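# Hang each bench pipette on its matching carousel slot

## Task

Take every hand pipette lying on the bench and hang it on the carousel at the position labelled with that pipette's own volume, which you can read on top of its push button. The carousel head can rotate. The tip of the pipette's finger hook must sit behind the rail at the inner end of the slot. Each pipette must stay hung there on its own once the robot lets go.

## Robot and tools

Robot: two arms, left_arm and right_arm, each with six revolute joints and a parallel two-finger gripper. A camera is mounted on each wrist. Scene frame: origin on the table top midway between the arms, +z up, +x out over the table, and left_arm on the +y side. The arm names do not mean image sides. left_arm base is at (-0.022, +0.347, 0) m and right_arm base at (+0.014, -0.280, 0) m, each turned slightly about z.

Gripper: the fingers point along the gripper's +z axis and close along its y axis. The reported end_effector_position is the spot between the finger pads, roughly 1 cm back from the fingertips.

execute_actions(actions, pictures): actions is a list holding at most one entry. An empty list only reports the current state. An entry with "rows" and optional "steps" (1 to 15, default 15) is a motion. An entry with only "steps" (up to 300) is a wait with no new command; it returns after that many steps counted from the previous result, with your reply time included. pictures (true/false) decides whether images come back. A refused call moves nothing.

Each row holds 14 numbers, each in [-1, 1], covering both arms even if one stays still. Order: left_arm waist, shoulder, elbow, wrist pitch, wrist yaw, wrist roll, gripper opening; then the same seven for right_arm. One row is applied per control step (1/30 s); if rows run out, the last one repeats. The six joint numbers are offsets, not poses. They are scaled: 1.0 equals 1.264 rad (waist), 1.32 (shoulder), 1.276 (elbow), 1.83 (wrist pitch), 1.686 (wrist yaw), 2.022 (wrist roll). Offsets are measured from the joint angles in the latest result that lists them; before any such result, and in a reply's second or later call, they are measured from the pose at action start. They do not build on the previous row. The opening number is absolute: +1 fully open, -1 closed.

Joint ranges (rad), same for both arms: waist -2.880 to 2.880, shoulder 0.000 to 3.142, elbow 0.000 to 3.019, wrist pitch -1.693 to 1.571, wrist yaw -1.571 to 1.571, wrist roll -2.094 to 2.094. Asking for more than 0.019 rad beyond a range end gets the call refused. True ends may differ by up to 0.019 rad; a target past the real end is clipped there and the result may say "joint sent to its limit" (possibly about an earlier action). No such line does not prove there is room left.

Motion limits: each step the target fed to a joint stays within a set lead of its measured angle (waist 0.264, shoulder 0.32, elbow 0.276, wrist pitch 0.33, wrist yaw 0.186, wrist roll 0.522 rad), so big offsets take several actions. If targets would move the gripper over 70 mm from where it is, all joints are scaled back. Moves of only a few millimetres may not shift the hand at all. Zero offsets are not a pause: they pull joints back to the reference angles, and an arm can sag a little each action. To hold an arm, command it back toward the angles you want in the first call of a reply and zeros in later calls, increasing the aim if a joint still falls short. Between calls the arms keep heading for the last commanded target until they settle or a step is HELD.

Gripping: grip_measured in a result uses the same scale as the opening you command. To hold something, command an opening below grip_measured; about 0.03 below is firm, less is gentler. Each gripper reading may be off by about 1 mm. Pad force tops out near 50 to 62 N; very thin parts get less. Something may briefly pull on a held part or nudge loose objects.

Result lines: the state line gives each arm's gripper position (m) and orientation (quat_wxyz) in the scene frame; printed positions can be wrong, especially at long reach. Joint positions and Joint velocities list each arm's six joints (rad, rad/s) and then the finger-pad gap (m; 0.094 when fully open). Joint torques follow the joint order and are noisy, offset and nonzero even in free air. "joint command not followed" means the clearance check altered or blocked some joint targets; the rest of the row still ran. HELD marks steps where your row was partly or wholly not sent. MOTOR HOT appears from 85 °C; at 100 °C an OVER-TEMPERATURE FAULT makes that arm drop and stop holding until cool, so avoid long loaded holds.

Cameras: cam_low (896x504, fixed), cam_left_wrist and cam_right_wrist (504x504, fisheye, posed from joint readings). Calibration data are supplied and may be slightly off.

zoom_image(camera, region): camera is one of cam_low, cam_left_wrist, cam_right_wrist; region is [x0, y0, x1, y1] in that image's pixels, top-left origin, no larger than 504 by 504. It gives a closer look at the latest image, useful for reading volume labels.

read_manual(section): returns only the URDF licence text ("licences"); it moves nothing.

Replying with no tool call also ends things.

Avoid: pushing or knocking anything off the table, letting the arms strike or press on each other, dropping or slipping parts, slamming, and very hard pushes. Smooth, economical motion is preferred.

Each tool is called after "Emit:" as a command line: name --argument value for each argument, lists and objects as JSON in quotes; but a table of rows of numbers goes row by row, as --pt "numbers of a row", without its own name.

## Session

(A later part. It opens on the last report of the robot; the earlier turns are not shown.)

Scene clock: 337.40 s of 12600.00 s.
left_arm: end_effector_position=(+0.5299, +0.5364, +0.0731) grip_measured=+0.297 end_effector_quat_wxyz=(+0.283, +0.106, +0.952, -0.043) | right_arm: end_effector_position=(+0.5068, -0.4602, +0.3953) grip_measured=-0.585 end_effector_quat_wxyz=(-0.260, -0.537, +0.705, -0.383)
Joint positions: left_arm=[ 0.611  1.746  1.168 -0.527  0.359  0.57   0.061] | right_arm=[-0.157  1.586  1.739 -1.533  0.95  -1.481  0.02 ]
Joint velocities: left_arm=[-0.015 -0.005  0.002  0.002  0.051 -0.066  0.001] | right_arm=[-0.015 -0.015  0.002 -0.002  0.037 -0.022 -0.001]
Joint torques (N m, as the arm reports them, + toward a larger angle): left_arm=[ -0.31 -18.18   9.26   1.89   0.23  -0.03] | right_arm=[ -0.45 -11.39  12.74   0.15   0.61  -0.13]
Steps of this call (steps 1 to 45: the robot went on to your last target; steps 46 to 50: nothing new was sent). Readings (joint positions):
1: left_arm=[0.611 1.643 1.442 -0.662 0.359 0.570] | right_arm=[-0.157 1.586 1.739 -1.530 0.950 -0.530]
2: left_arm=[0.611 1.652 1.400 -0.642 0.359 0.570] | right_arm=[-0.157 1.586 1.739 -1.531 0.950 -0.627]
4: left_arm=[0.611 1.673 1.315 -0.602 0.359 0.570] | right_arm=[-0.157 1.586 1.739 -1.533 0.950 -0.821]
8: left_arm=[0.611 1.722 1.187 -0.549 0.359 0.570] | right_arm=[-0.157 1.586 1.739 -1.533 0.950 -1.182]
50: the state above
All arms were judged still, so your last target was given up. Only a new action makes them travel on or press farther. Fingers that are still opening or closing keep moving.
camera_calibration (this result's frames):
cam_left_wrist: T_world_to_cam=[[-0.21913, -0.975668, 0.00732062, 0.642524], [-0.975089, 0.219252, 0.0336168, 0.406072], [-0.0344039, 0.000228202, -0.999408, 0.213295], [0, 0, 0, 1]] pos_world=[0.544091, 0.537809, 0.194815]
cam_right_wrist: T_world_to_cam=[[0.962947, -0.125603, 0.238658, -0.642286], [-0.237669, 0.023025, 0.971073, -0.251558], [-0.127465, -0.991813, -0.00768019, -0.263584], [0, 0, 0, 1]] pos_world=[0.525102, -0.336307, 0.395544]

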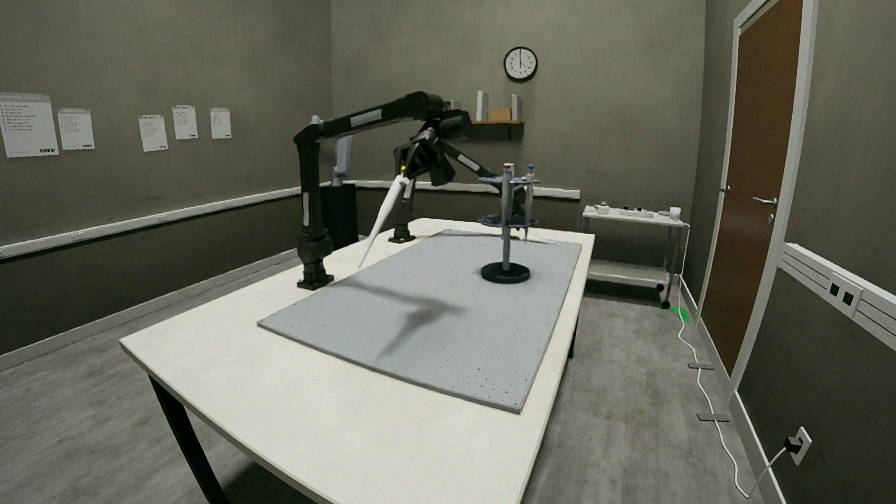

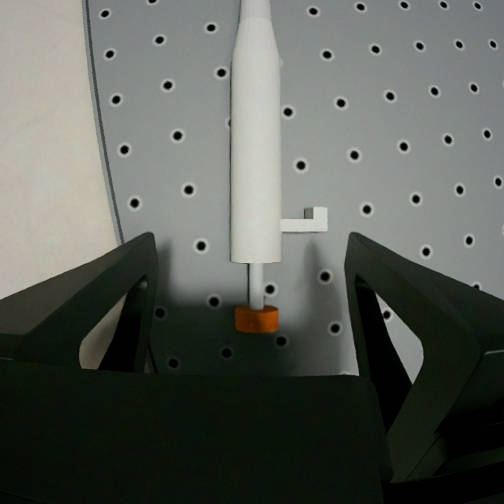

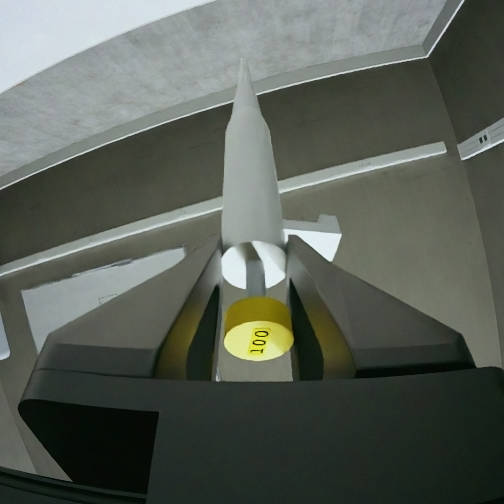

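Emit:
execute_actions --actions '[{"rows":[[0,0,0.02,0,0,0,0.3,0,0,0.03,0,0,-0.158,-0.63]]}]' --pictures false

Emit:
execute_actions --actions '[{"rows":[[0,0,0.02,0,0,0,0.3,0,0,0.03,0,0,0,-0.6]]}]'

Scene clock: 344.97 s of 12600.00 s.
left_arm: end_effector_position=(+0.5299, +0.5364, +0.0731) grip_measured=+0.297 end_effector_quat_wxyz=(+0.283, +0.106, +0.952, -0.043) | right_arm: end_effector_position=(+0.5068, -0.4602, +0.3952) grip_measured=-0.585 end_effector_quat_wxyz=(+0.313, +0.634, -0.619, +0.341)
Joint positions: left_arm=[ 0.611  1.746  1.168 -0.527  0.359  0.57   0.061] | right_arm=[-0.157  1.586  1.739 -1.533  0.95  -1.773  0.02 ]
Joint velocities: left_arm=[-0.005 -0.015 -0.017  0.002 -0.007  0.007  0.001] | right_arm=[-0.005  0.005  0.007 -0.012  0.007 -0.081  0.   ]
Joint torques (N m, as the arm reports them, + toward a larger angle): left_arm=[ -0.08 -16.02   9.57   1.29   0.24  -0.02] | right_arm=[ -0.58 -10.88  13.19   0.54   0.47  -0.19]
Steps of this call (steps 1 to 90: nothing new was sent; then 4.07 s passed at rest; steps 91 to 105: all 15 steps of this action). Readings (joint positions):
91: left_arm=[0.611 1.746 1.168 -0.527 0.359 0.570] | right_arm=[-0.157 1.586 1.739 -1.533 0.950 -1.527]
92: left_arm=[0.611 1.746 1.168 -0.527 0.359 0.570] | right_arm=[-0.157 1.586 1.739 -1.533 0.950 -1.579]
94: left_arm=[0.611 1.746 1.168 -0.527 0.359 0.570] | right_arm=[-0.157 1.586 1.739 -1.533 0.950 -1.653]
98: left_arm=[0.611 1.746 1.168 -0.527 0.359 0.570] | right_arm=[-0.157 1.586 1.739 -1.533 0.950 -1.731]
105: the state above

Scene clock: 345.47 s of 12600.00 s.
left_arm: end_effector_position=(+0.5299, +0.5364, +0.0731) grip_measured=+0.297 end_effector_quat_wxyz=(+0.283, +0.106, +0.952, -0.043) | right_arm: end_effector_position=(+0.5069, -0.4600, +0.3950) grip_measured=-0.585 end_effector_quat_wxyz=(+0.313, +0.635, -0.619, +0.341)
Joint positions: left_arm=[ 0.611  1.746  1.168 -0.527  0.359  0.57   0.061] | right_arm=[-0.157  1.586  1.739 -1.533  0.948 -1.773  0.02 ]
Joint velocities: left_arm=[-0.005 -0.005 -0.012 -0.022 -0.081  0.081 -0.001] | right_arm=[-0.015  0.005 -0.012  0.017 -0.066  0.007 -0.   ]
Joint torques (N m, as the arm reports them, + toward a larger angle): left_arm=[ -0.19 -16.18   9.59   1.3    0.23  -0.03] | right_arm=[ -0.59 -11.06  13.17   0.54   0.47   0.  ]
Steps of this call (steps 1 to 15: all 15 steps of this action). Readings (joint positions):
1: left_arm=[0.611 1.746 1.168 -0.527 0.359 0.570] | right_arm=[-0.157 1.586 1.739 -1.533 0.949 -1.773]
2: left_arm=[0.611 1.746 1.168 -0.527 0.359 0.570] | right_arm=[-0.157 1.586 1.739 -1.533 0.949 -1.773]
4: left_arm=[0.611 1.746 1.168 -0.527 0.359 0.570] | right_arm=[-0.157 1.586 1.739 -1.533 0.948 -1.773]
8: left_arm=[0.611 1.746 1.168 -0.527 0.359 0.570] | right_arm=[-0.157 1.586 1.739 -1.533 0.948 -1.773]
15: the state above
camera_calibration (this result's frames):
cam_left_wrist: T_world_to_cam=[[-0.21913, -0.975668, 0.00732062, 0.642524], [-0.975089, 0.219252, 0.0336168, 0.406072], [-0.0344039, 0.000228202, -0.999408, 0.213295], [0, 0, 0, 1]] pos_world=[0.544091, 0.537809, 0.194815]
cam_right_wrist: T_world_to_cam=[[0.999147, 0.0411916, 0.00275041, -0.490689], [-0.00332633, 0.0139195, 0.999898, -0.38565], [0.0411491, -0.999054, 0.0140447, -0.360772], [0, 0, 0, 1]] pos_world=[0.503833, -0.33485, 0.392027]

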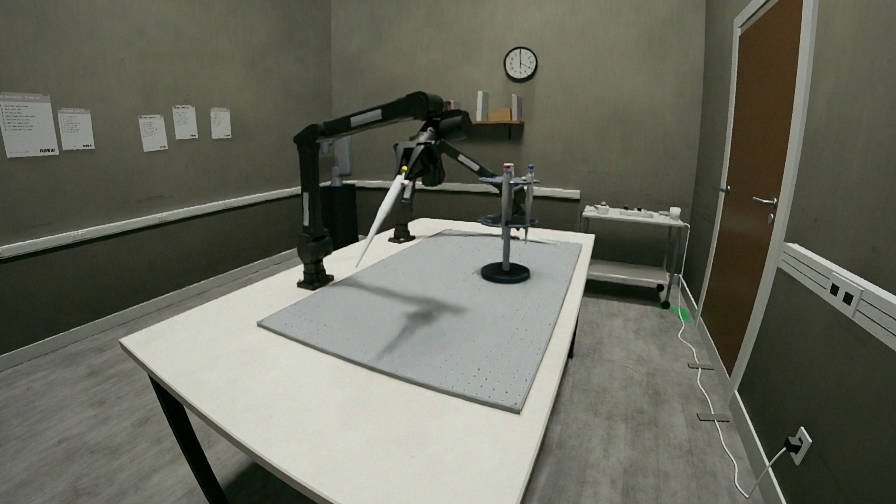

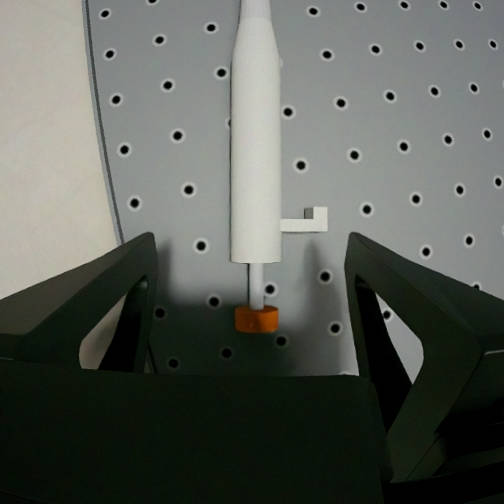

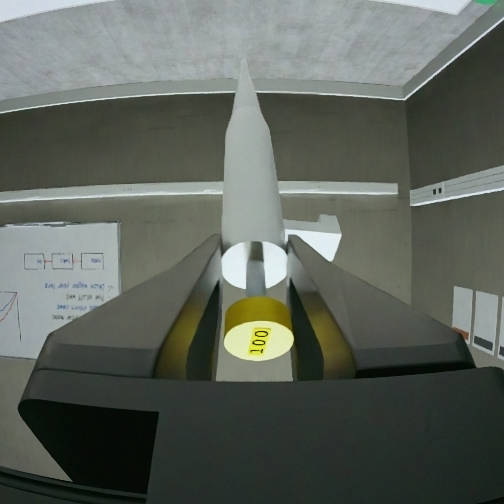

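Emit:
execute_actions --actions '[]'

Scene clock: 357.53 s of 12600.00 s.
left_arm: end_effector_position=(+0.5299, +0.5364, +0.0731) grip_measured=+0.297 end_effector_quat_wxyz=(+0.283, +0.106, +0.952, -0.043) | right_arm: end_effector_position=(+0.5069, -0.4600, +0.3950) grip_measured=-0.585 end_effector_quat_wxyz=(+0.313, +0.635, -0.619, +0.341)
Joint positions: left_arm=[ 0.611  1.746  1.168 -0.527  0.359  0.57   0.061] | right_arm=[-0.157  1.586  1.739 -1.533  0.948 -1.773  0.02 ]
Joint velocities: left_arm=[-0.015 -0.015 -0.022 -0.007 -0.007 -0.037  0.001] | right_arm=[-0.015 -0.024 -0.007  0.007 -0.022  0.081  0.001]
Joint torques (N m, as the arm reports them, + toward a larger angle): left_arm=[ -0.26 -16.11   9.56   1.24   0.23  -0.04] | right_arm=[ -0.62 -11.24  13.17   0.54   0.47   0.  ]
Steps of this call (steps 1 to 15: the robot went on to your last target; steps 16 to 90: nothing new was sent; then 9.07 s passed at rest). Readings (joint positions):
1: left_arm=[0.611 1.746 1.168 -0.527 0.359 0.570] | right_arm=[-0.157 1.586 1.739 -1.533 0.948 -1.773]
2: left_arm=[0.611 1.746 1.168 -0.527 0.359 0.570] | right_arm=[-0.157 1.586 1.739 -1.533 0.948 -1.773]
4: left_arm=[0.611 1.746 1.168 -0.527 0.359 0.570] | right_arm=[-0.157 1.586 1.739 -1.533 0.948 -1.773]
8: left_arm=[0.611 1.746 1.168 -0.527 0.359 0.570] | right_arm=[-0.157 1.586 1.739 -1.533 0.948 -1.773]
90: the state above
All arms were judged still, so your last target was given up. Only a new action makes them travel on or press farther. Fingers that are still opening or closing keep moving.
camera_calibration (this result's frames):
cam_left_wrist: T_world_to_cam=[[-0.21913, -0.975668, 0.00732062, 0.642524], [-0.975089, 0.219252, 0.0336168, 0.406072], [-0.0344039, 0.000228202, -0.999408, 0.213295], [0, 0, 0, 1]] pos_world=[0.544091, 0.537809, 0.194815]
cam_right_wrist: T_world_to_cam=[[0.999147, 0.0411916, 0.00275041, -0.490689], [-0.00332633, 0.0139195, 0.999898, -0.38565], [0.0411491, -0.999054, 0.0140447, -0.360772], [0, 0, 0, 1]] pos_world=[0.503833, -0.33485, 0.392027]

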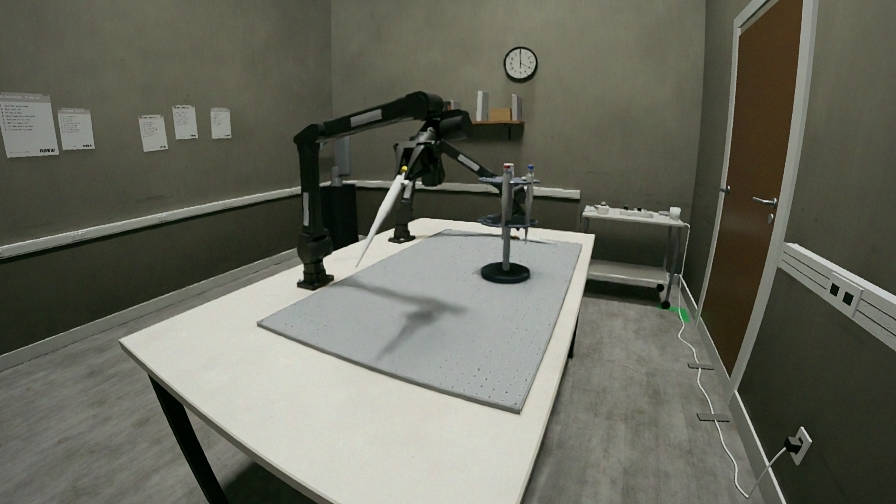

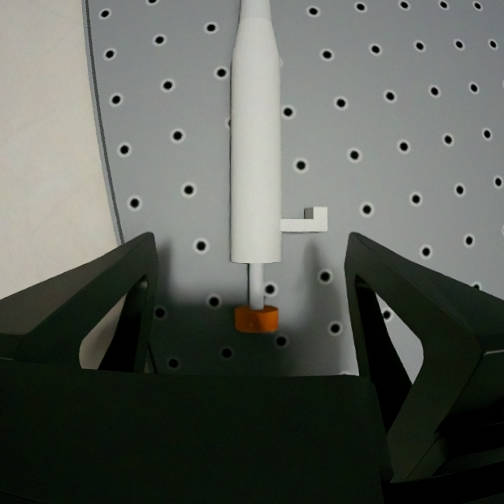

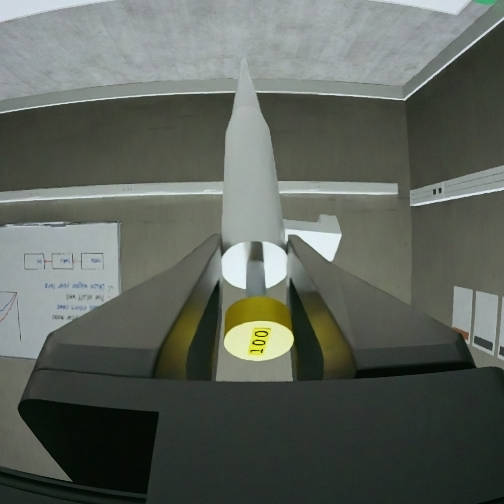

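Emit:
execute_actions --actions '[{"rows":[[0,0,0.015,0,0,0,0.3,0,-0.0735,-0.08,0.0486,-0.094,0.146,-0.62]],"steps":8}]' --pictures false

Emit:
execute_actions --actions '[{"rows":[[0,0,0.015,0,0,0,0.3,0,-0.0735,-0.08,0.0486,-0.094,0.146,-0.62]],"steps":8}]' --pictures false

Emit:
execute_actions --actions '[{"rows":[[0,0,0.015,0,0,0,0.3,0,-0.0735,-0.08,0.0486,-0.094,0.146,-0.62]],"steps":8}]' --pictures false

Emit:
execute_actions --actions '[{"rows":[[0,0,0.015,0,0,0,0.3,0,-0.0735,-0.08,0.0486,-0.094,0.146,-0.62]],"steps":8}]' --pictures false

Emit:
execute_actions --actions '[{"rows":[[0,0,0.015,0,0,0,0.3,0,-0.0735,-0.08,0.0486,-0.094,0.146,-0.62]],"steps":8}]' --pictures false

Emit:
execute_actions --actions '[{"rows":[[0,0,0.015,0,0,0,0.3,0,-0.0735,-0.08,0.0486,-0.094,0.146,-0.62]],"steps":15}]'

Scene clock: 376.40 s of 12600.00 s.
left_arm: end_effector_position=(+0.5299, +0.5364, +0.0731) grip_measured=+0.297 end_effector_quat_wxyz=(+0.283, +0.106, +0.952, -0.043) | right_arm: end_effector_position=(+0.4911, -0.4414, +0.3629) grip_measured=-0.585 end_effector_quat_wxyz=(-0.208, -0.583, +0.711, -0.334)
Joint positions: left_arm=[ 0.611  1.746  1.168 -0.527  0.359  0.57   0.061] | right_arm=[-0.158  1.512  1.621 -1.463  0.787 -1.544  0.02 ]
Joint velocities: left_arm=[-0.015  0.005 -0.002 -0.022 -0.022 -0.007  0.   ] | right_arm=[ 0.015 -0.063 -0.027  0.095 -0.037  0.271 -0.   ]
Joint torques (N m, as the arm reports them, + toward a larger angle): left_arm=[ -0.37 -15.93   9.11   1.27   0.23  -0.04] | right_arm=[ -0.2  -11.44  11.51   0.96   0.49   0.16]
Steps of this call (steps 1 to 90: nothing new was sent; then 15.60 s passed at rest; steps 91 to 98: all 8 steps of this action). Readings (joint positions):
91: left_arm=[0.611 1.746 1.168 -0.527 0.359 0.570] | right_arm=[-0.157 1.578 1.724 -1.515 0.879 -1.731]
92: left_arm=[0.611 1.746 1.168 -0.527 0.359 0.570] | right_arm=[-0.158 1.559 1.690 -1.485 0.825 -1.682]
94: left_arm=[0.611 1.746 1.168 -0.527 0.359 0.570] | right_arm=[-0.158 1.529 1.637 -1.470 0.791 -1.614]
98: the state above

Scene clock: 376.67 s of 12600.00 s.
left_arm: end_effector_position=(+0.5299, +0.5364, +0.0731) grip_measured=+0.297 end_effector_quat_wxyz=(+0.283, +0.106, +0.952, -0.043) | right_arm: end_effector_position=(+0.4735, -0.4198, +0.3347) grip_measured=-0.586 end_effector_quat_wxyz=(-0.108, -0.515, +0.792, -0.309)
Joint positions: left_arm=[ 0.611  1.746  1.168 -0.527  0.359  0.57   0.061] | right_arm=[-0.16   1.433  1.503 -1.395  0.626 -1.315  0.019]
Joint velocities: left_arm=[-0.005  0.005 -0.012  0.007  0.007 -0.037  0.   ] | right_arm=[-0.015 -0.054  0.007  0.11  -0.095  0.3   -0.002]
Joint torques (N m, as the arm reports them, + toward a larger angle): left_arm=[ -0.19 -16.12   9.06   1.29   0.22  -0.03] | right_arm=[  0.05 -10.26  11.53   1.39   0.4    0.2 ]
Steps of this call (steps 1 to 8: all 8 steps of this action). Readings (joint positions):
1: left_arm=[0.611 1.746 1.168 -0.527 0.359 0.570] | right_arm=[-0.159 1.502 1.606 -1.443 0.717 -1.499]
2: left_arm=[0.611 1.746 1.168 -0.527 0.359 0.570] | right_arm=[-0.160 1.483 1.574 -1.414 0.663 -1.451]
4: left_arm=[0.611 1.746 1.168 -0.527 0.359 0.570] | right_arm=[-0.160 1.451 1.520 -1.400 0.630 -1.384]
8: the state above

Scene clock: 376.93 s of 12600.00 s.
left_arm: end_effector_position=(+0.5299, +0.5364, +0.0731) grip_measured=+0.297 end_effector_quat_wxyz=(+0.283, +0.106, +0.952, -0.043) | right_arm: end_effector_position=(+0.4548, -0.3955, +0.3073) grip_measured=-0.586 end_effector_quat_wxyz=(-0.016, -0.435, +0.861, -0.264)
Joint positions: left_arm=[ 0.611  1.746  1.168 -0.527  0.359  0.57   0.061] | right_arm=[-0.161  1.353  1.383 -1.328  0.467 -1.086  0.019]
Joint velocities: left_arm=[ 0.005  0.005  0.002 -0.022  0.007 -0.066 -0.   ] | right_arm=[-0.015 -0.073 -0.002  0.095 -0.022  0.359 -0.   ]
Joint torques (N m, as the arm reports them, + toward a larger angle): left_arm=[ -0.18 -15.99   9.11   1.33   0.23  -0.04] | right_arm=[ 0.22 -9.23 11.57  1.26  0.22  0.18]
Steps of this call (steps 1 to 8: all 8 steps of this action). Readings (joint positions):
1: left_arm=[0.611 1.746 1.168 -0.527 0.359 0.570] | right_arm=[-0.161 1.424 1.488 -1.374 0.556 -1.269]
2: left_arm=[0.611 1.746 1.168 -0.527 0.359 0.570] | right_arm=[-0.161 1.405 1.457 -1.345 0.502 -1.221]
4: left_arm=[0.611 1.746 1.168 -0.527 0.359 0.570] | right_arm=[-0.161 1.372 1.402 -1.331 0.469 -1.155]
8: the state above

Scene clock: 377.20 s of 12600.00 s.
left_arm: end_effector_position=(+0.5299, +0.5364, +0.0731) grip_measured=+0.297 end_effector_quat_wxyz=(+0.283, +0.106, +0.952, -0.043) | right_arm: end_effector_position=(+0.4345, -0.3694, +0.2825) grip_measured=-0.586 end_effector_quat_wxyz=(+0.063, -0.346, +0.914, -0.203)
Joint positions: left_arm=[ 0.611  1.746  1.168 -0.527  0.359  0.57   0.061] | right_arm=[-0.163  1.27   1.262 -1.261  0.309 -0.857  0.019]
Joint velocities: left_arm=[ 0.005 -0.015  0.017 -0.002  0.037 -0.022 -0.001] | right_arm=[-0.005 -0.054 -0.012  0.09  -0.037  0.286  0.   ]
Joint torques (N m, as the arm reports them, + toward a larger angle): left_arm=[ -0.26 -16.     9.1    1.27   0.23  -0.03] | right_arm=[ 0.5  -7.72 11.92  1.58  0.08  0.17]
Steps of this call (steps 1 to 8: all 8 steps of this action). Readings (joint positions):
1: left_arm=[0.611 1.746 1.168 -0.527 0.359 0.570] | right_arm=[-0.163 1.343 1.369 -1.307 0.397 -1.040]
2: left_arm=[0.611 1.746 1.168 -0.527 0.359 0.570] | right_arm=[-0.163 1.325 1.339 -1.277 0.342 -0.992]
4: left_arm=[0.611 1.746 1.168 -0.527 0.359 0.570] | right_arm=[-0.163 1.291 1.284 -1.263 0.311 -0.926]
8: the state above

Scene clock: 377.47 s of 12600.00 s.
left_arm: end_effector_position=(+0.5299, +0.5364, +0.0731) grip_measured=+0.297 end_effector_quat_wxyz=(+0.283, +0.106, +0.952, -0.043) | right_arm: end_effector_position=(+0.4126, -0.3420, +0.2596) grip_measured=-0.587 end_effector_quat_wxyz=(+0.128, -0.250, +0.951, -0.128)
Joint positions: left_arm=[ 0.611  1.746  1.168 -0.527  0.359  0.57   0.061] | right_arm=[-0.165  1.184  1.141 -1.195  0.152 -0.627  0.019]
Joint velocities: left_arm=[-0.034 -0.005 -0.007  0.007 -0.051  0.037 -0.   ] | right_arm=[-0.005 -0.024  0.002  0.076  0.037  0.271 -0.   ]
Joint torques (N m, as the arm reports them, + toward a larger angle): left_arm=[ -0.05 -16.07   9.1    1.27   0.23  -0.04] | right_arm=[ 0.13 -6.97 11.96  1.88 -0.03  0.14]
Steps of this call (steps 1 to 8: all 8 steps of this action). Readings (joint positions):
1: left_arm=[0.611 1.746 1.168 -0.527 0.359 0.570] | right_arm=[-0.165 1.261 1.249 -1.240 0.240 -0.811]
2: left_arm=[0.611 1.746 1.168 -0.527 0.359 0.570] | right_arm=[-0.166 1.243 1.219 -1.211 0.184 -0.763]
4: left_arm=[0.611 1.746 1.168 -0.527 0.359 0.570] | right_arm=[-0.165 1.208 1.165 -1.196 0.153 -0.697]
8: the state above

Scene clock: 377.97 s of 12600.00 s.
left_arm: end_effector_position=(+0.5299, +0.5364, +0.0731) grip_measured=+0.297 end_effector_quat_wxyz=(+0.283, +0.106, +0.952, -0.043) | right_arm: end_effector_position=(+0.3908, -0.3139, +0.2395) grip_measured=-0.587 end_effector_quat_wxyz=(+0.180, -0.132, +0.974, -0.039)
Joint positions: left_arm=[ 0.611  1.746  1.168 -0.527  0.359  0.57   0.061] | right_arm=[-0.167  1.096  1.019 -1.124 -0.004 -0.358  0.019]
Joint velocities: left_arm=[ 0.005  0.015 -0.002  0.012  0.037  0.007 -0.001] | right_arm=[ 0.005  0.015 -0.002  0.017  0.037  0.081 -0.   ]
Joint torques (N m, as the arm reports them, + toward a larger angle): left_arm=[ -0.11 -15.94   9.09   1.27   0.22  -0.04] | right_arm=[-0.46 -6.59 12.16  1.55 -0.1   0.13]
Steps of this call (steps 1 to 15: all 15 steps of this action). Readings (joint positions):
1: left_arm=[0.611 1.746 1.168 -0.527 0.359 0.570] | right_arm=[-0.167 1.176 1.127 -1.174 0.084 -0.581]
2: left_arm=[0.611 1.746 1.168 -0.527 0.359 0.570] | right_arm=[-0.168 1.158 1.099 -1.145 0.026 -0.534]
4: left_arm=[0.611 1.746 1.168 -0.527 0.359 0.570] | right_arm=[-0.167 1.121 1.044 -1.130 -0.003 -0.467]
8: left_arm=[0.611 1.746 1.168 -0.527 0.359 0.570] | right_arm=[-0.167 1.097 1.019 -1.129 -0.003 -0.397]
15: the state above
camera_calibration (this result's frames):
cam_left_wrist: T_world_to_cam=[[-0.21913, -0.975668, 0.00732062, 0.642524], [-0.975089, 0.219252, 0.0336168, 0.406072], [-0.0344039, 0.000228202, -0.999408, 0.213295], [0, 0, 0, 1]] pos_world=[0.544091, 0.537809, 0.194815]
cam_right_wrist: T_world_to_cam=[[0.264468, -0.956822, 0.120618, -0.434678], [-0.935852, -0.224423, 0.271689, 0.231474], [-0.232889, -0.184734, -0.954797, 0.386933], [0, 0, 0, 1]] pos_world=[0.421696, -0.292482, 0.358984]

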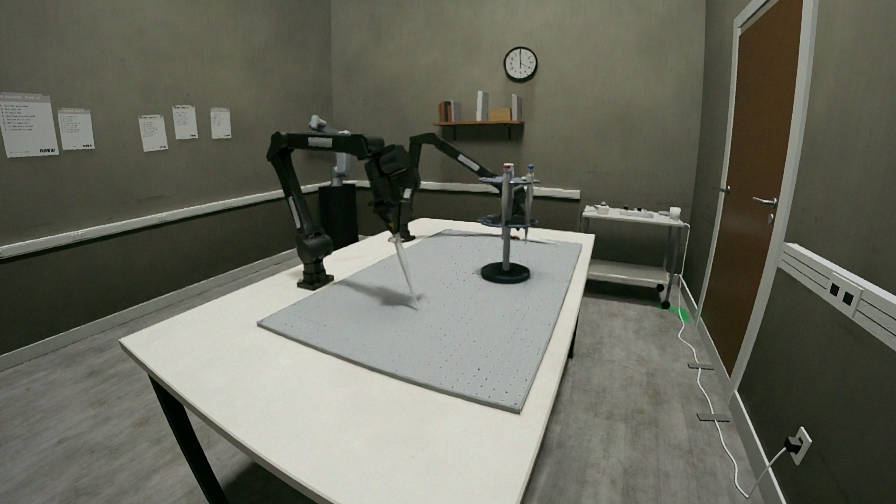

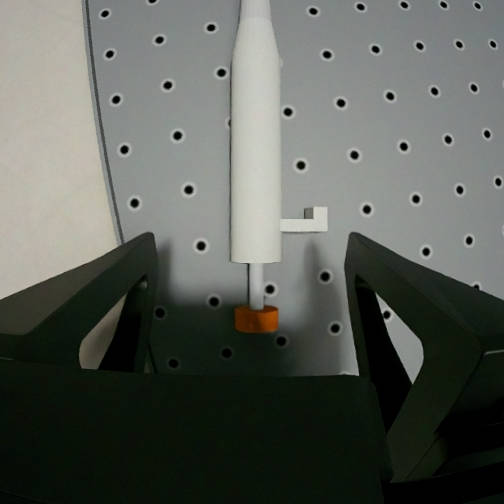

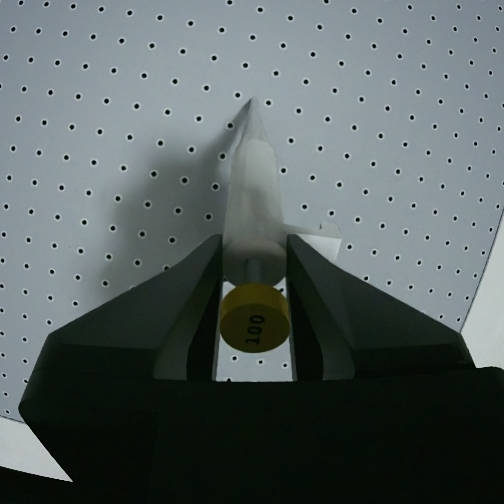

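Emit:
execute_actions --actions '[{"rows":[[0,0,0.015,0,0,0,0.3,0,0,0.03,0.05,0,0.04,-0.62],[0,0,0.015,0,0,0,0.3,0,0,0.03,0.1,0,0.08,-0.62],[0,0,0.015,0,0,0,0.3,0,0,0.03,0.14,0,0.11,-0.62],[0,0,0.015,0,0,0,0.3,0,0,0.03,0.18,0,0.15,-0.62],[0,0,0.015,0,0,0,0.3,0,0,0.03,0.22,0,0.182,-0.62]],"steps":15}]'

Scene clock: 380.83 s of 12600.00 s.
left_arm: end_effector_position=(+0.5299, +0.5364, +0.0731) grip_measured=+0.297 end_effector_quat_wxyz=(+0.283, +0.106, +0.952, -0.043) | right_arm: end_effector_position=(+0.4701, -0.3210, +0.2900) grip_measured=-0.587 end_effector_quat_wxyz=(+0.367, +0.028, +0.930, -0.020)
Joint positions: left_arm=[ 0.611  1.746  1.168 -0.527  0.359  0.57   0.061] | right_arm=[-0.167  1.097  1.021 -0.743 -0.004 -0.027  0.019]
Joint velocities: left_arm=[-0.015 -0.015  0.007  0.002  0.066 -0.022 -0.001] | right_arm=[-0.005  0.005  0.002  0.002  0.022  0.066  0.   ]
Joint torques (N m, as the arm reports them, + toward a larger angle): left_arm=[ -0.1  -15.95   9.08   1.32   0.22  -0.04] | right_arm=[-0.61 -6.55 14.13  2.57  0.    0.11]
Steps of this call (steps 1 to 15: the robot went on to your last target; steps 16 to 71: nothing new was sent; steps 72 to 86: all 15 steps of this action). Readings (joint positions):
72: left_arm=[0.611 1.746 1.168 -0.527 0.359 0.570] | right_arm=[-0.167 1.096 1.019 -1.110 -0.004 -0.340]
73: left_arm=[0.611 1.746 1.168 -0.527 0.359 0.570] | right_arm=[-0.167 1.096 1.019 -1.076 -0.004 -0.318]
75: left_arm=[0.611 1.746 1.168 -0.527 0.359 0.570] | right_arm=[-0.167 1.097 1.019 -0.954 -0.004 -0.248]
79: left_arm=[0.611 1.746 1.168 -0.527 0.359 0.570] | right_arm=[-0.167 1.097 1.021 -0.760 -0.004 -0.106]
86: the state above
camera_calibration (this result's frames):
cam_left_wrist: T_world_to_cam=[[-0.21913, -0.975668, 0.00732062, 0.642524], [-0.975089, 0.219252, 0.0336168, 0.406072], [-0.0344039, 0.000228202, -0.999408, 0.213295], [0, 0, 0, 1]] pos_world=[0.544091, 0.537809, 0.194815]
cam_right_wrist: T_world_to_cam=[[-0.0456362, -0.998709, 0.0223093, -0.307748], [-0.990884, 0.0424223, -0.127865, 0.517775], [0.126753, -0.0279412, -0.991541, 0.344264], [0, 0, 0, 1]] pos_world=[0.455374, -0.319697, 0.414423]

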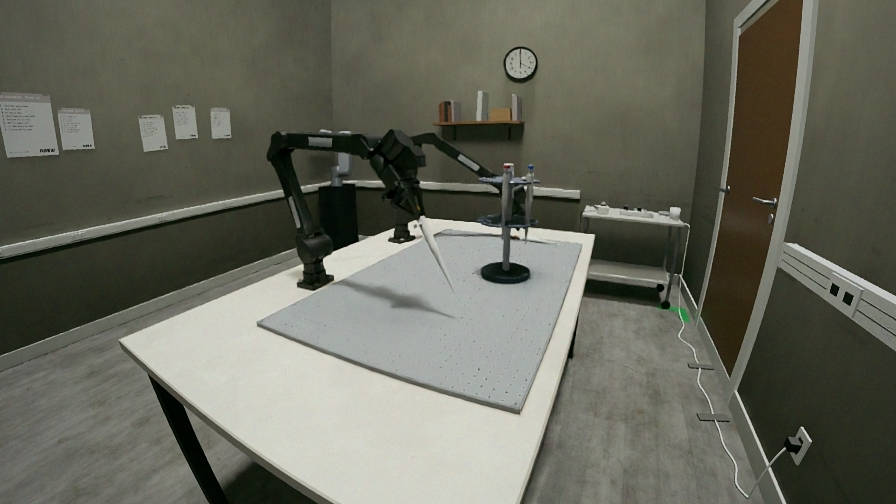

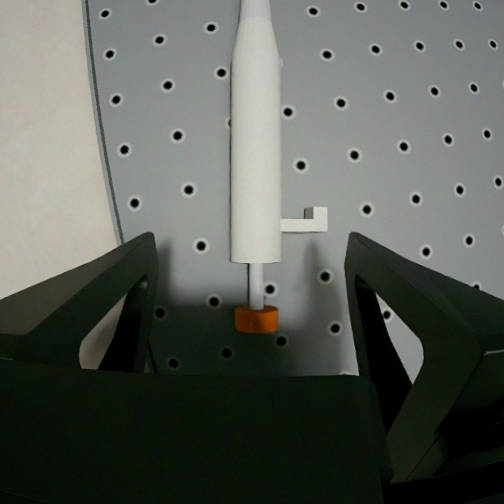

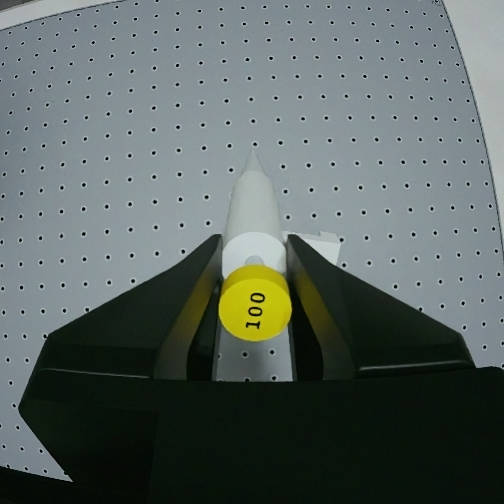

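Emit:
execute_actions --actions '[{"rows":[[0,0,0.015,0,0,0,0.3,0,-0.008,-0.04,0.06,0,0.01,-0.62],[0,0,0.015,0,0,0,0.3,0,-0.008,-0.06,0.09,0,0.01,-0.62],[0,0,0.015,0,0,0,0.3,0,-0.008,-0.088,0.125,0,0.01,-0.62]],"steps":8}]' --pictures false

Emit:
execute_actions --actions '[{"rows":[[0,0,0.015,0,0,0,0.3,0,-0.008,-0.04,0.06,0,0.01,-0.62],[0,0,0.015,0,0,0,0.3,0,-0.008,-0.06,0.09,0,0.01,-0.62],[0,0,0.015,0,0,0,0.3,0,-0.008,-0.088,0.125,0,0.01,-0.62]],"steps":8}]' --pictures false

Emit:
execute_actions --actions '[{"rows":[[0,0,0.015,0,0,0,0.3,0,-0.008,-0.04,0.06,0,0,-0.62],[0,0,0.015,0,0,0,0.3,0,-0.008,-0.06,0.09,0,0,-0.62],[0,0,0.015,0,0,0,0.3,0,-0.008,-0.088,0.125,0,0,-0.62]],"steps":8}]' --pictures false

Emit:
execute_actions --actions '[{"rows":[[0,0,0.015,0,0,0,0.3,0,-0.008,-0.04,0.06,0,0,-0.62],[0,0,0.015,0,0,0,0.3,0,-0.008,-0.06,0.09,0,0,-0.62],[0,0,0.015,0,0,0,0.3,0,-0.008,-0.088,0.125,0,0,-0.62]],"steps":8}]' --pictures false

Emit:
execute_actions --actions '[{"rows":[[0,0,0.015,0,0,0,0.3,0,-0.008,-0.04,0.06,0,0,-0.62],[0,0,0.015,0,0,0,0.3,0,-0.008,-0.06,0.09,0,0,-0.62],[0,0,0.015,0,0,0,0.3,0,-0.008,-0.088,0.125,0,0,-0.62]],"steps":12}]'

Scene clock: 390.67 s of 12600.00 s.
left_arm: end_effector_position=(+0.5299, +0.5364, +0.0731) grip_measured=+0.297 end_effector_quat_wxyz=(+0.283, +0.106, +0.952, -0.043) | right_arm: end_effector_position=(+0.4724, -0.3212, +0.2528) grip_measured=-0.587 end_effector_quat_wxyz=(+0.397, +0.037, +0.917, -0.017)
Joint positions: left_arm=[ 0.611  1.746  1.168 -0.527  0.359  0.57   0.061] | right_arm=[-0.167  1.09   0.888 -0.55  -0.004 -0.007  0.019]
Joint velocities: left_arm=[-0.005 -0.005  0.012 -0.017  0.051  0.007  0.001] | right_arm=[-0.015 -0.015 -0.144  0.017  0.007 -0.037 -0.   ]
Joint torques (N m, as the arm reports them, + toward a larger angle): left_arm=[ -0.28 -16.06   9.08   1.28   0.23  -0.03] | right_arm=[-0.6  -6.03 13.34  3.16  0.   -0.01]
Steps of this call (steps 1 to 30: the robot went on to your last target; steps 31 to 90: nothing new was sent; then 6.57 s passed at rest; steps 91 to 98: all 8 steps of this action). Readings (joint positions):
91: left_arm=[0.611 1.746 1.168 -0.527 0.359 0.570] | right_arm=[-0.167 1.097 1.013 -0.723 -0.004 -0.007]
92: left_arm=[0.611 1.746 1.168 -0.527 0.359 0.570] | right_arm=[-0.167 1.093 0.995 -0.682 -0.004 -0.007]
94: left_arm=[0.611 1.746 1.168 -0.527 0.359 0.570] | right_arm=[-0.167 1.089 0.943 -0.589 -0.004 -0.007]
98: the state above

Scene clock: 390.93 s of 12600.00 s.
left_arm: end_effector_position=(+0.5299, +0.5364, +0.0731) grip_measured=+0.297 end_effector_quat_wxyz=(+0.283, +0.106, +0.952, -0.043) | right_arm: end_effector_position=(+0.4683, -0.3209, +0.2169) grip_measured=-0.588 end_effector_quat_wxyz=(+0.427, +0.038, +0.903, -0.018)
Joint positions: left_arm=[ 0.611  1.746  1.168 -0.527  0.359  0.57   0.061] | right_arm=[-0.167  1.086  0.755 -0.358 -0.004 -0.004  0.019]
Joint velocities: left_arm=[-0.024 -0.005 -0.012  0.002 -0.037 -0.022 -0.001] | right_arm=[-0.015 -0.005 -0.095  0.09  -0.051  0.007 -0.001]
Joint torques (N m, as the arm reports them, + toward a larger angle): left_arm=[ -0.14 -16.17   9.11   1.29   0.23  -0.03] | right_arm=[-0.63 -5.04 12.52  3.02  0.    0.1 ]
Steps of this call (steps 1 to 8: all 8 steps of this action). Readings (joint positions):
1: left_arm=[0.611 1.746 1.168 -0.527 0.359 0.570] | right_arm=[-0.167 1.090 0.876 -0.532 -0.004 -0.006]
2: left_arm=[0.611 1.746 1.168 -0.527 0.359 0.570] | right_arm=[-0.167 1.088 0.856 -0.491 -0.004 -0.006]
4: left_arm=[0.611 1.746 1.168 -0.527 0.359 0.570] | right_arm=[-0.167 1.086 0.806 -0.399 -0.004 -0.004]
8: the state above

Scene clock: 391.20 s of 12600.00 s.
left_arm: end_effector_position=(+0.5299, +0.5364, +0.0731) grip_measured=+0.297 end_effector_quat_wxyz=(+0.283, +0.106, +0.952, -0.043) | right_arm: end_effector_position=(+0.4588, -0.3200, +0.1860) grip_measured=-0.588 end_effector_quat_wxyz=(+0.458, +0.038, +0.888, -0.020)
Joint positions: left_arm=[ 0.611  1.746  1.168 -0.527  0.359  0.57   0.061] | right_arm=[-0.167  1.081  0.626 -0.163 -0.004 -0.003  0.019]
Joint velocities: left_arm=[ 0.005 -0.015 -0.022  0.007 -0.066  0.051 -0.001] | right_arm=[-0.005 -0.015 -0.095  0.076  0.007 -0.081  0.   ]
Joint torques (N m, as the arm reports them, + toward a larger angle): left_arm=[ -0.15 -16.12   9.06   1.33   0.23  -0.03] | right_arm=[-0.59 -5.36 12.18  3.12  0.   -0.01]
Steps of this call (steps 1 to 8: all 8 steps of this action). Readings (joint positions):
1: left_arm=[0.611 1.746 1.168 -0.527 0.359 0.570] | right_arm=[-0.167 1.086 0.745 -0.337 -0.004 -0.003]
2: left_arm=[0.611 1.746 1.168 -0.527 0.359 0.570] | right_arm=[-0.167 1.083 0.728 -0.295 -0.004 -0.003]
4: left_arm=[0.611 1.746 1.168 -0.527 0.359 0.570] | right_arm=[-0.167 1.081 0.678 -0.204 -0.004 -0.003]
8: the state above

Scene clock: 391.47 s of 12600.00 s.
left_arm: end_effector_position=(+0.5299, +0.5364, +0.0731) grip_measured=+0.297 end_effector_quat_wxyz=(+0.283, +0.106, +0.952, -0.043) | right_arm: end_effector_position=(+0.4428, -0.3186, +0.1573) grip_measured=-0.588 end_effector_quat_wxyz=(+0.488, +0.037, +0.872, -0.021)
Joint positions: left_arm=[ 0.611  1.746  1.168 -0.527  0.359  0.57   0.061] | right_arm=[-0.167  1.078  0.496  0.031 -0.004 -0.003  0.019]
Joint velocities: left_arm=[-0.015 -0.015  0.002  0.017  0.007 -0.022 -0.   ] | right_arm=[-0.005  0.005 -0.11   0.056  0.037 -0.022 -0.001]
Joint torques (N m, as the arm reports them, + toward a larger angle): left_arm=[ -0.34 -16.19   9.1    1.36   0.23  -0.03] | right_arm=[-0.64 -4.58 11.56  3.24  0.   -0.01]
Steps of this call (steps 1 to 8: all 8 steps of this action). Readings (joint positions):
1: left_arm=[0.611 1.746 1.168 -0.527 0.359 0.570] | right_arm=[-0.167 1.081 0.615 -0.143 -0.004 -0.003]
2: left_arm=[0.611 1.746 1.168 -0.527 0.359 0.570] | right_arm=[-0.167 1.079 0.598 -0.100 -0.004 -0.003]
4: left_arm=[0.611 1.746 1.168 -0.527 0.359 0.570] | right_arm=[-0.167 1.078 0.549 -0.009 -0.004 -0.003]
8: the state above

Scene clock: 391.87 s of 12600.00 s.
left_arm: end_effector_position=(+0.5299, +0.5364, +0.0731) grip_measured=+0.297 end_effector_quat_wxyz=(+0.283, +0.106, +0.952, -0.043) | right_arm: end_effector_position=(+0.4217, -0.3167, +0.1339) grip_measured=-0.588 end_effector_quat_wxyz=(+0.520, +0.036, +0.853, -0.023)
Joint positions: left_arm=[ 0.611  1.746  1.168 -0.527  0.359  0.57   0.061] | right_arm=[-0.167  1.076  0.364  0.237 -0.004 -0.003  0.019]
Joint velocities: left_arm=[-0.024 -0.005 -0.002 -0.007  0.051 -0.051 -0.   ] | right_arm=[-0.005 -0.005 -0.017  0.027  0.007 -0.037 -0.   ]
Joint torques (N m, as the arm reports them, + toward a larger angle): left_arm=[ -0.13 -15.94   9.07   1.26   0.23  -0.04] | right_arm=[-0.62 -3.51 10.68  3.    0.   -0.01]
Steps of this call (steps 1 to 12: all 12 steps of this action). Readings (joint positions):
1: left_arm=[0.611 1.746 1.168 -0.527 0.359 0.570] | right_arm=[-0.167 1.078 0.485 0.051 -0.004 -0.003]
2: left_arm=[0.611 1.746 1.168 -0.527 0.359 0.570] | right_arm=[-0.167 1.077 0.468 0.093 -0.004 -0.003]
4: left_arm=[0.611 1.746 1.168 -0.527 0.359 0.570] | right_arm=[-0.167 1.076 0.419 0.185 -0.004 -0.003]
8: left_arm=[0.611 1.746 1.168 -0.527 0.359 0.570] | right_arm=[-0.167 1.076 0.366 0.224 -0.004 -0.003]
12: the state above
camera_calibration (this result's frames):
cam_left_wrist: T_world_to_cam=[[-0.21913, -0.975668, 0.00732062, 0.642524], [-0.975089, 0.219252, 0.0336168, 0.406072], [-0.0344039, 0.000228202, -0.999408, 0.213295], [0, 0, 0, 1]] pos_world=[0.544091, 0.537809, 0.194815]
cam_right_wrist: T_world_to_cam=[[-0.0666969, -0.997667, 0.0145511, -0.29186], [-0.889305, 0.0528272, -0.454254, 0.45378], [0.452426, -0.0432376, -0.890753, 0.0400403], [0, 0, 0, 1]] pos_world=[0.365967, -0.31342, 0.246044]

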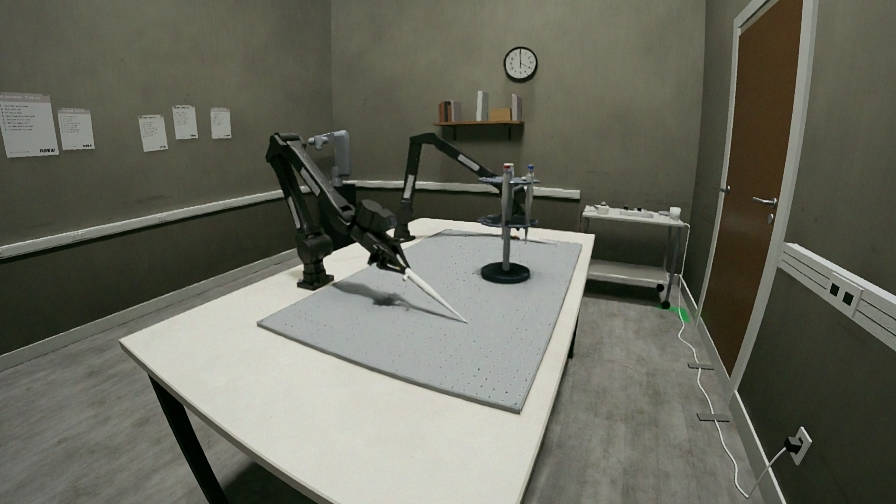

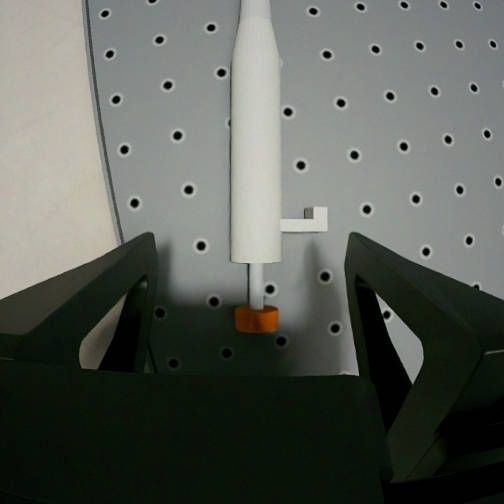

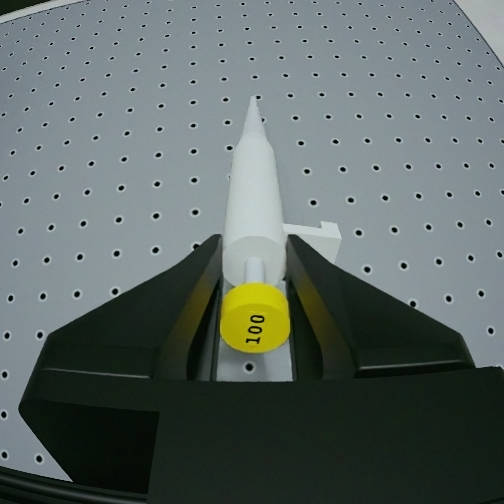

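Emit:
execute_actions --actions '[{"rows":[[0,0,0.015,0,0,0,0.3,0,0.03,0.04,-0.035,0,0,-0.62],[0,0,0.015,0,0,0,0.3,0,0.06,0.07,-0.07,0,0,-0.62]],"steps":10}]' --pictures false

Emit:
execute_actions --actions '[{"rows":[[0,0,0.015,0,0,0,0.3,0,0.03,0.04,-0.035,0,0,-0.62],[0,0,0.015,0,0,0,0.3,0,0.06,0.07,-0.07,0,0,-0.62]],"steps":10}]'

Scene clock: 396.73 s of 12600.00 s.
left_arm: end_effector_position=(+0.5299, +0.5364, +0.0731) grip_measured=+0.297 end_effector_quat_wxyz=(+0.283, +0.106, +0.952, -0.043) | right_arm: end_effector_position=(+0.4234, -0.3168, +0.1006) grip_measured=-0.588 end_effector_quat_wxyz=(+0.453, +0.038, +0.890, -0.019)
Joint positions: left_arm=[ 0.611  1.746  1.168 -0.527  0.359  0.57   0.061] | right_arm=[-0.167  1.158  0.412  0.117 -0.004 -0.003  0.019]
Joint velocities: left_arm=[-0.005  0.005 -0.012  0.002 -0.007 -0.081  0.001] | right_arm=[-0.005 -0.005  0.022 -0.002 -0.051  0.051 -0.   ]
Joint torques (N m, as the arm reports them, + toward a larger angle): left_arm=[ -0.21 -16.09   9.07   1.31   0.23  -0.03] | right_arm=[-0.59 -4.71 11.88  1.41  0.   -0.01]
Steps of this call (steps 1 to 15: the robot went on to your last target; steps 16 to 90: nothing new was sent; then 1.53 s passed at rest; steps 91 to 100: all 10 steps of this action). Readings (joint positions):
91: left_arm=[0.611 1.746 1.168 -0.527 0.359 0.570] | right_arm=[-0.167 1.078 0.366 0.228 -0.004 -0.003]
92: left_arm=[0.611 1.746 1.168 -0.527 0.359 0.570] | right_arm=[-0.167 1.085 0.375 0.198 -0.004 -0.003]
94: left_arm=[0.611 1.746 1.168 -0.527 0.359 0.570] | right_arm=[-0.167 1.118 0.398 0.146 -0.004 -0.003]
98: left_arm=[0.611 1.746 1.168 -0.527 0.359 0.570] | right_arm=[-0.167 1.158 0.412 0.120 -0.004 -0.003]
100: the state above

Scene clock: 397.07 s of 12600.00 s.
left_arm: end_effector_position=(+0.5299, +0.5364, +0.0731) grip_measured=+0.297 end_effector_quat_wxyz=(+0.283, +0.106, +0.952, -0.043) | right_arm: end_effector_position=(+0.4217, -0.3167, +0.0699) grip_measured=-0.589 end_effector_quat_wxyz=(+0.385, +0.039, +0.922, -0.016)
Joint positions: left_arm=[ 0.611  1.746  1.168 -0.527  0.359  0.57   0.061] | right_arm=[-0.167  1.239  0.462 -0.002 -0.004 -0.003  0.019]
Joint velocities: left_arm=[-0.005 -0.024  0.022 -0.012  0.037  0.022 -0.   ] | right_arm=[ 0.005  0.005  0.007 -0.002 -0.037  0.007  0.   ]
Joint torques (N m, as the arm reports them, + toward a larger angle): left_arm=[ -0.07 -15.94   9.06   1.27   0.25  -0.05] | right_arm=[-0.62 -5.11 11.5   1.18  0.   -0.01]
Steps of this call (steps 1 to 10: all 10 steps of this action). Readings (joint positions):
1: left_arm=[0.611 1.746 1.168 -0.527 0.359 0.570] | right_arm=[-0.167 1.160 0.415 0.107 -0.004 -0.003]
2: left_arm=[0.611 1.746 1.168 -0.527 0.359 0.570] | right_arm=[-0.167 1.167 0.424 0.077 -0.004 -0.003]
4: left_arm=[0.611 1.746 1.168 -0.527 0.359 0.570] | right_arm=[-0.167 1.199 0.448 0.026 -0.004 -0.003]
8: left_arm=[0.611 1.746 1.168 -0.527 0.359 0.570] | right_arm=[-0.167 1.239 0.462 0.002 -0.004 -0.003]
10: the state above
camera_calibration (this result's frames):
cam_left_wrist: T_world_to_cam=[[-0.21913, -0.975668, 0.00732062, 0.642524], [-0.975089, 0.219252, 0.0336168, 0.406072], [-0.0344039, 0.000228202, -0.999408, 0.213295], [0, 0, 0, 1]] pos_world=[0.544091, 0.537809, 0.194815]
cam_right_wrist: T_world_to_cam=[[-0.0634194, -0.997963, 0.00692945, -0.291874], [-0.984071, 0.0613781, -0.166842, 0.447373], [0.166077, -0.0174001, -0.985959, 0.118595], [0, 0, 0, 1]] pos_world=[0.402041, -0.316675, 0.193593]

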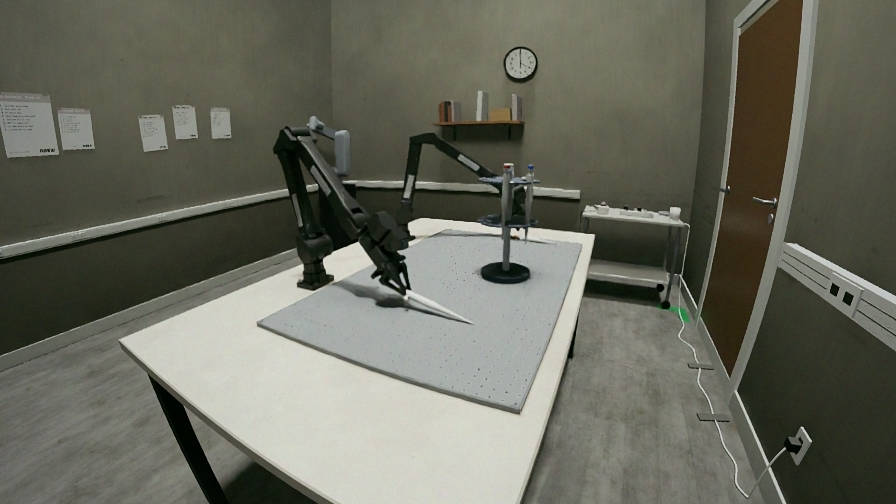

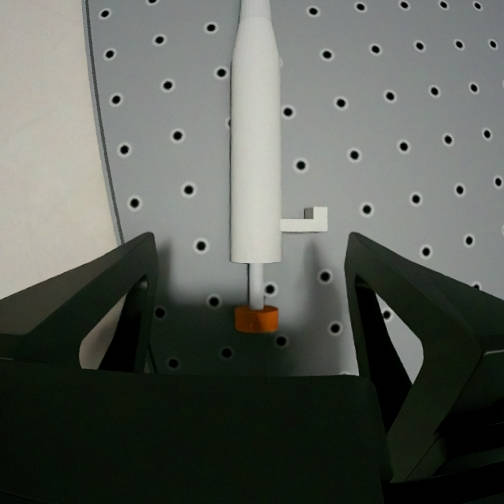

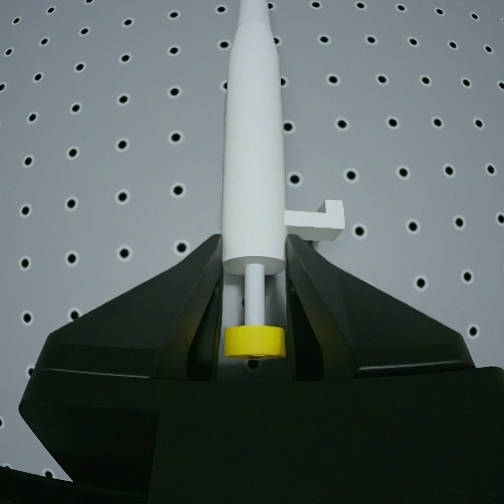

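Emit:
execute_actions --actions '[{"rows":[[0,0.02,-0.01,0.04,0,0,0.3,0,0.025,0.04,-0.045,0,0,-0.62],[0,0.041,-0.017,0.078,0,0,0.3,0,0.05,0.075,-0.093,0,0,-0.62]],"steps":12}]'

Scene clock: 399.37 s of 12600.00 s.
left_arm: end_effector_position=(+0.5430, +0.5426, +0.0543) grip_measured=+0.297 end_effector_quat_wxyz=(+0.308, +0.110, +0.944, -0.027) | right_arm: end_effector_position=(+0.4145, -0.3160, +0.0455) grip_measured=-0.595 end_effector_quat_wxyz=(+0.309, +0.041, +0.950, -0.012)
Joint positions: left_arm=[ 0.611  1.789  1.148 -0.401  0.359  0.57   0.061] | right_arm=[-0.167  1.303  0.52  -0.16  -0.004 -0.003  0.019]
Joint velocities: left_arm=[ 0.015 -0.005 -0.007  0.002 -0.125  0.081  0.001] | right_arm=[ 0.005  0.015 -0.012  0.002  0.037 -0.081 -0.   ]
Joint torques (N m, as the arm reports them, + toward a larger angle): left_arm=[ -0.14 -15.81   7.28   2.11   0.23  -0.04] | right_arm=[-0.58 -5.41 11.08  0.77  0.   -0.01]
Steps of this call (steps 1 to 15: the robot went on to your last target; steps 16 to 57: nothing new was sent; steps 58 to 69: all 12 steps of this action). Readings (joint positions):
58: left_arm=[0.611 1.746 1.166 -0.516 0.359 0.570] | right_arm=[-0.167 1.240 0.465 -0.016 -0.004 -0.003]
59: left_arm=[0.611 1.749 1.162 -0.486 0.359 0.570] | right_arm=[-0.167 1.245 0.476 -0.056 -0.004 -0.003]
61: left_arm=[0.611 1.760 1.158 -0.428 0.359 0.570] | right_arm=[-0.167 1.271 0.503 -0.125 -0.004 -0.003]
65: left_arm=[0.611 1.784 1.154 -0.401 0.359 0.570] | right_arm=[-0.167 1.303 0.519 -0.157 -0.004 -0.003]
69: the state above
camera_calibration (this result's frames):
cam_left_wrist: T_world_to_cam=[[-0.218473, -0.975362, -0.030622, 0.653061], [-0.975596, 0.219016, -0.0156329, 0.421274], [0.0219544, 0.0264593, -0.999409, 0.150102], [0, 0, 0, 1]] pos_world=[0.550375, 0.540734, 0.176597]
cam_right_wrist: T_world_to_cam=[[-0.0626508, -0.998032, 0.00254735, -0.291653], [-0.998023, 0.062637, -0.00517834, 0.43494], [0.00500859, -0.00286674, -0.999983, 0.167794], [0, 0, 0, 1]] pos_world=[0.414968, -0.317842, 0.170786]

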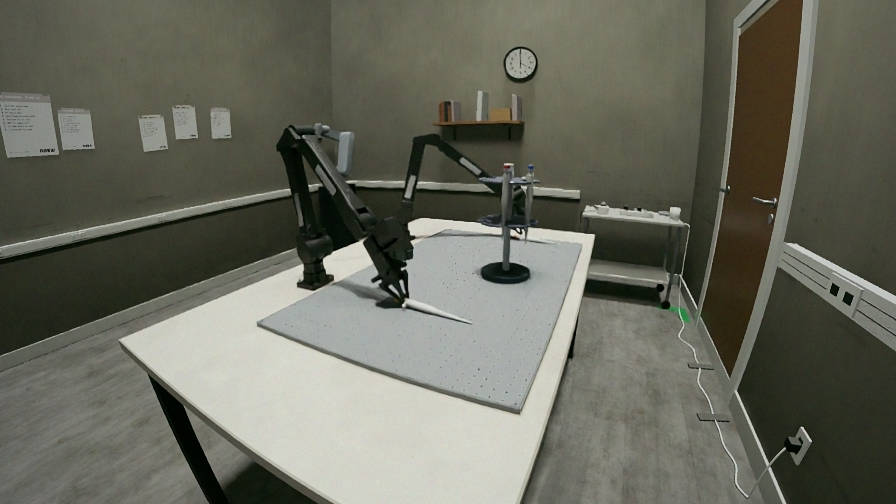

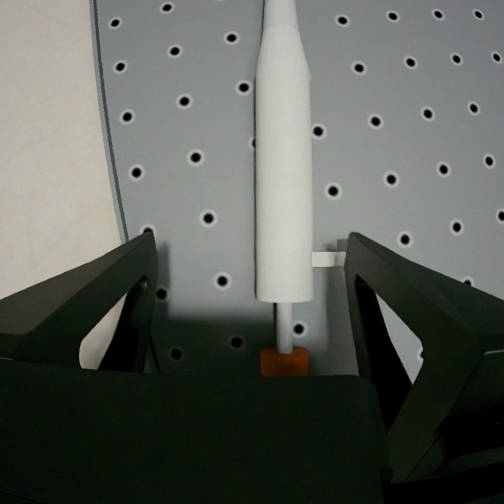

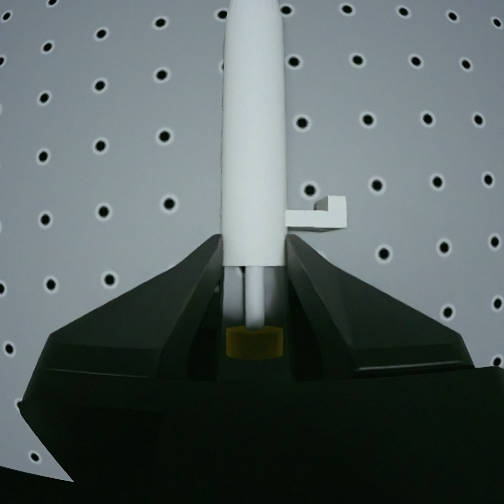

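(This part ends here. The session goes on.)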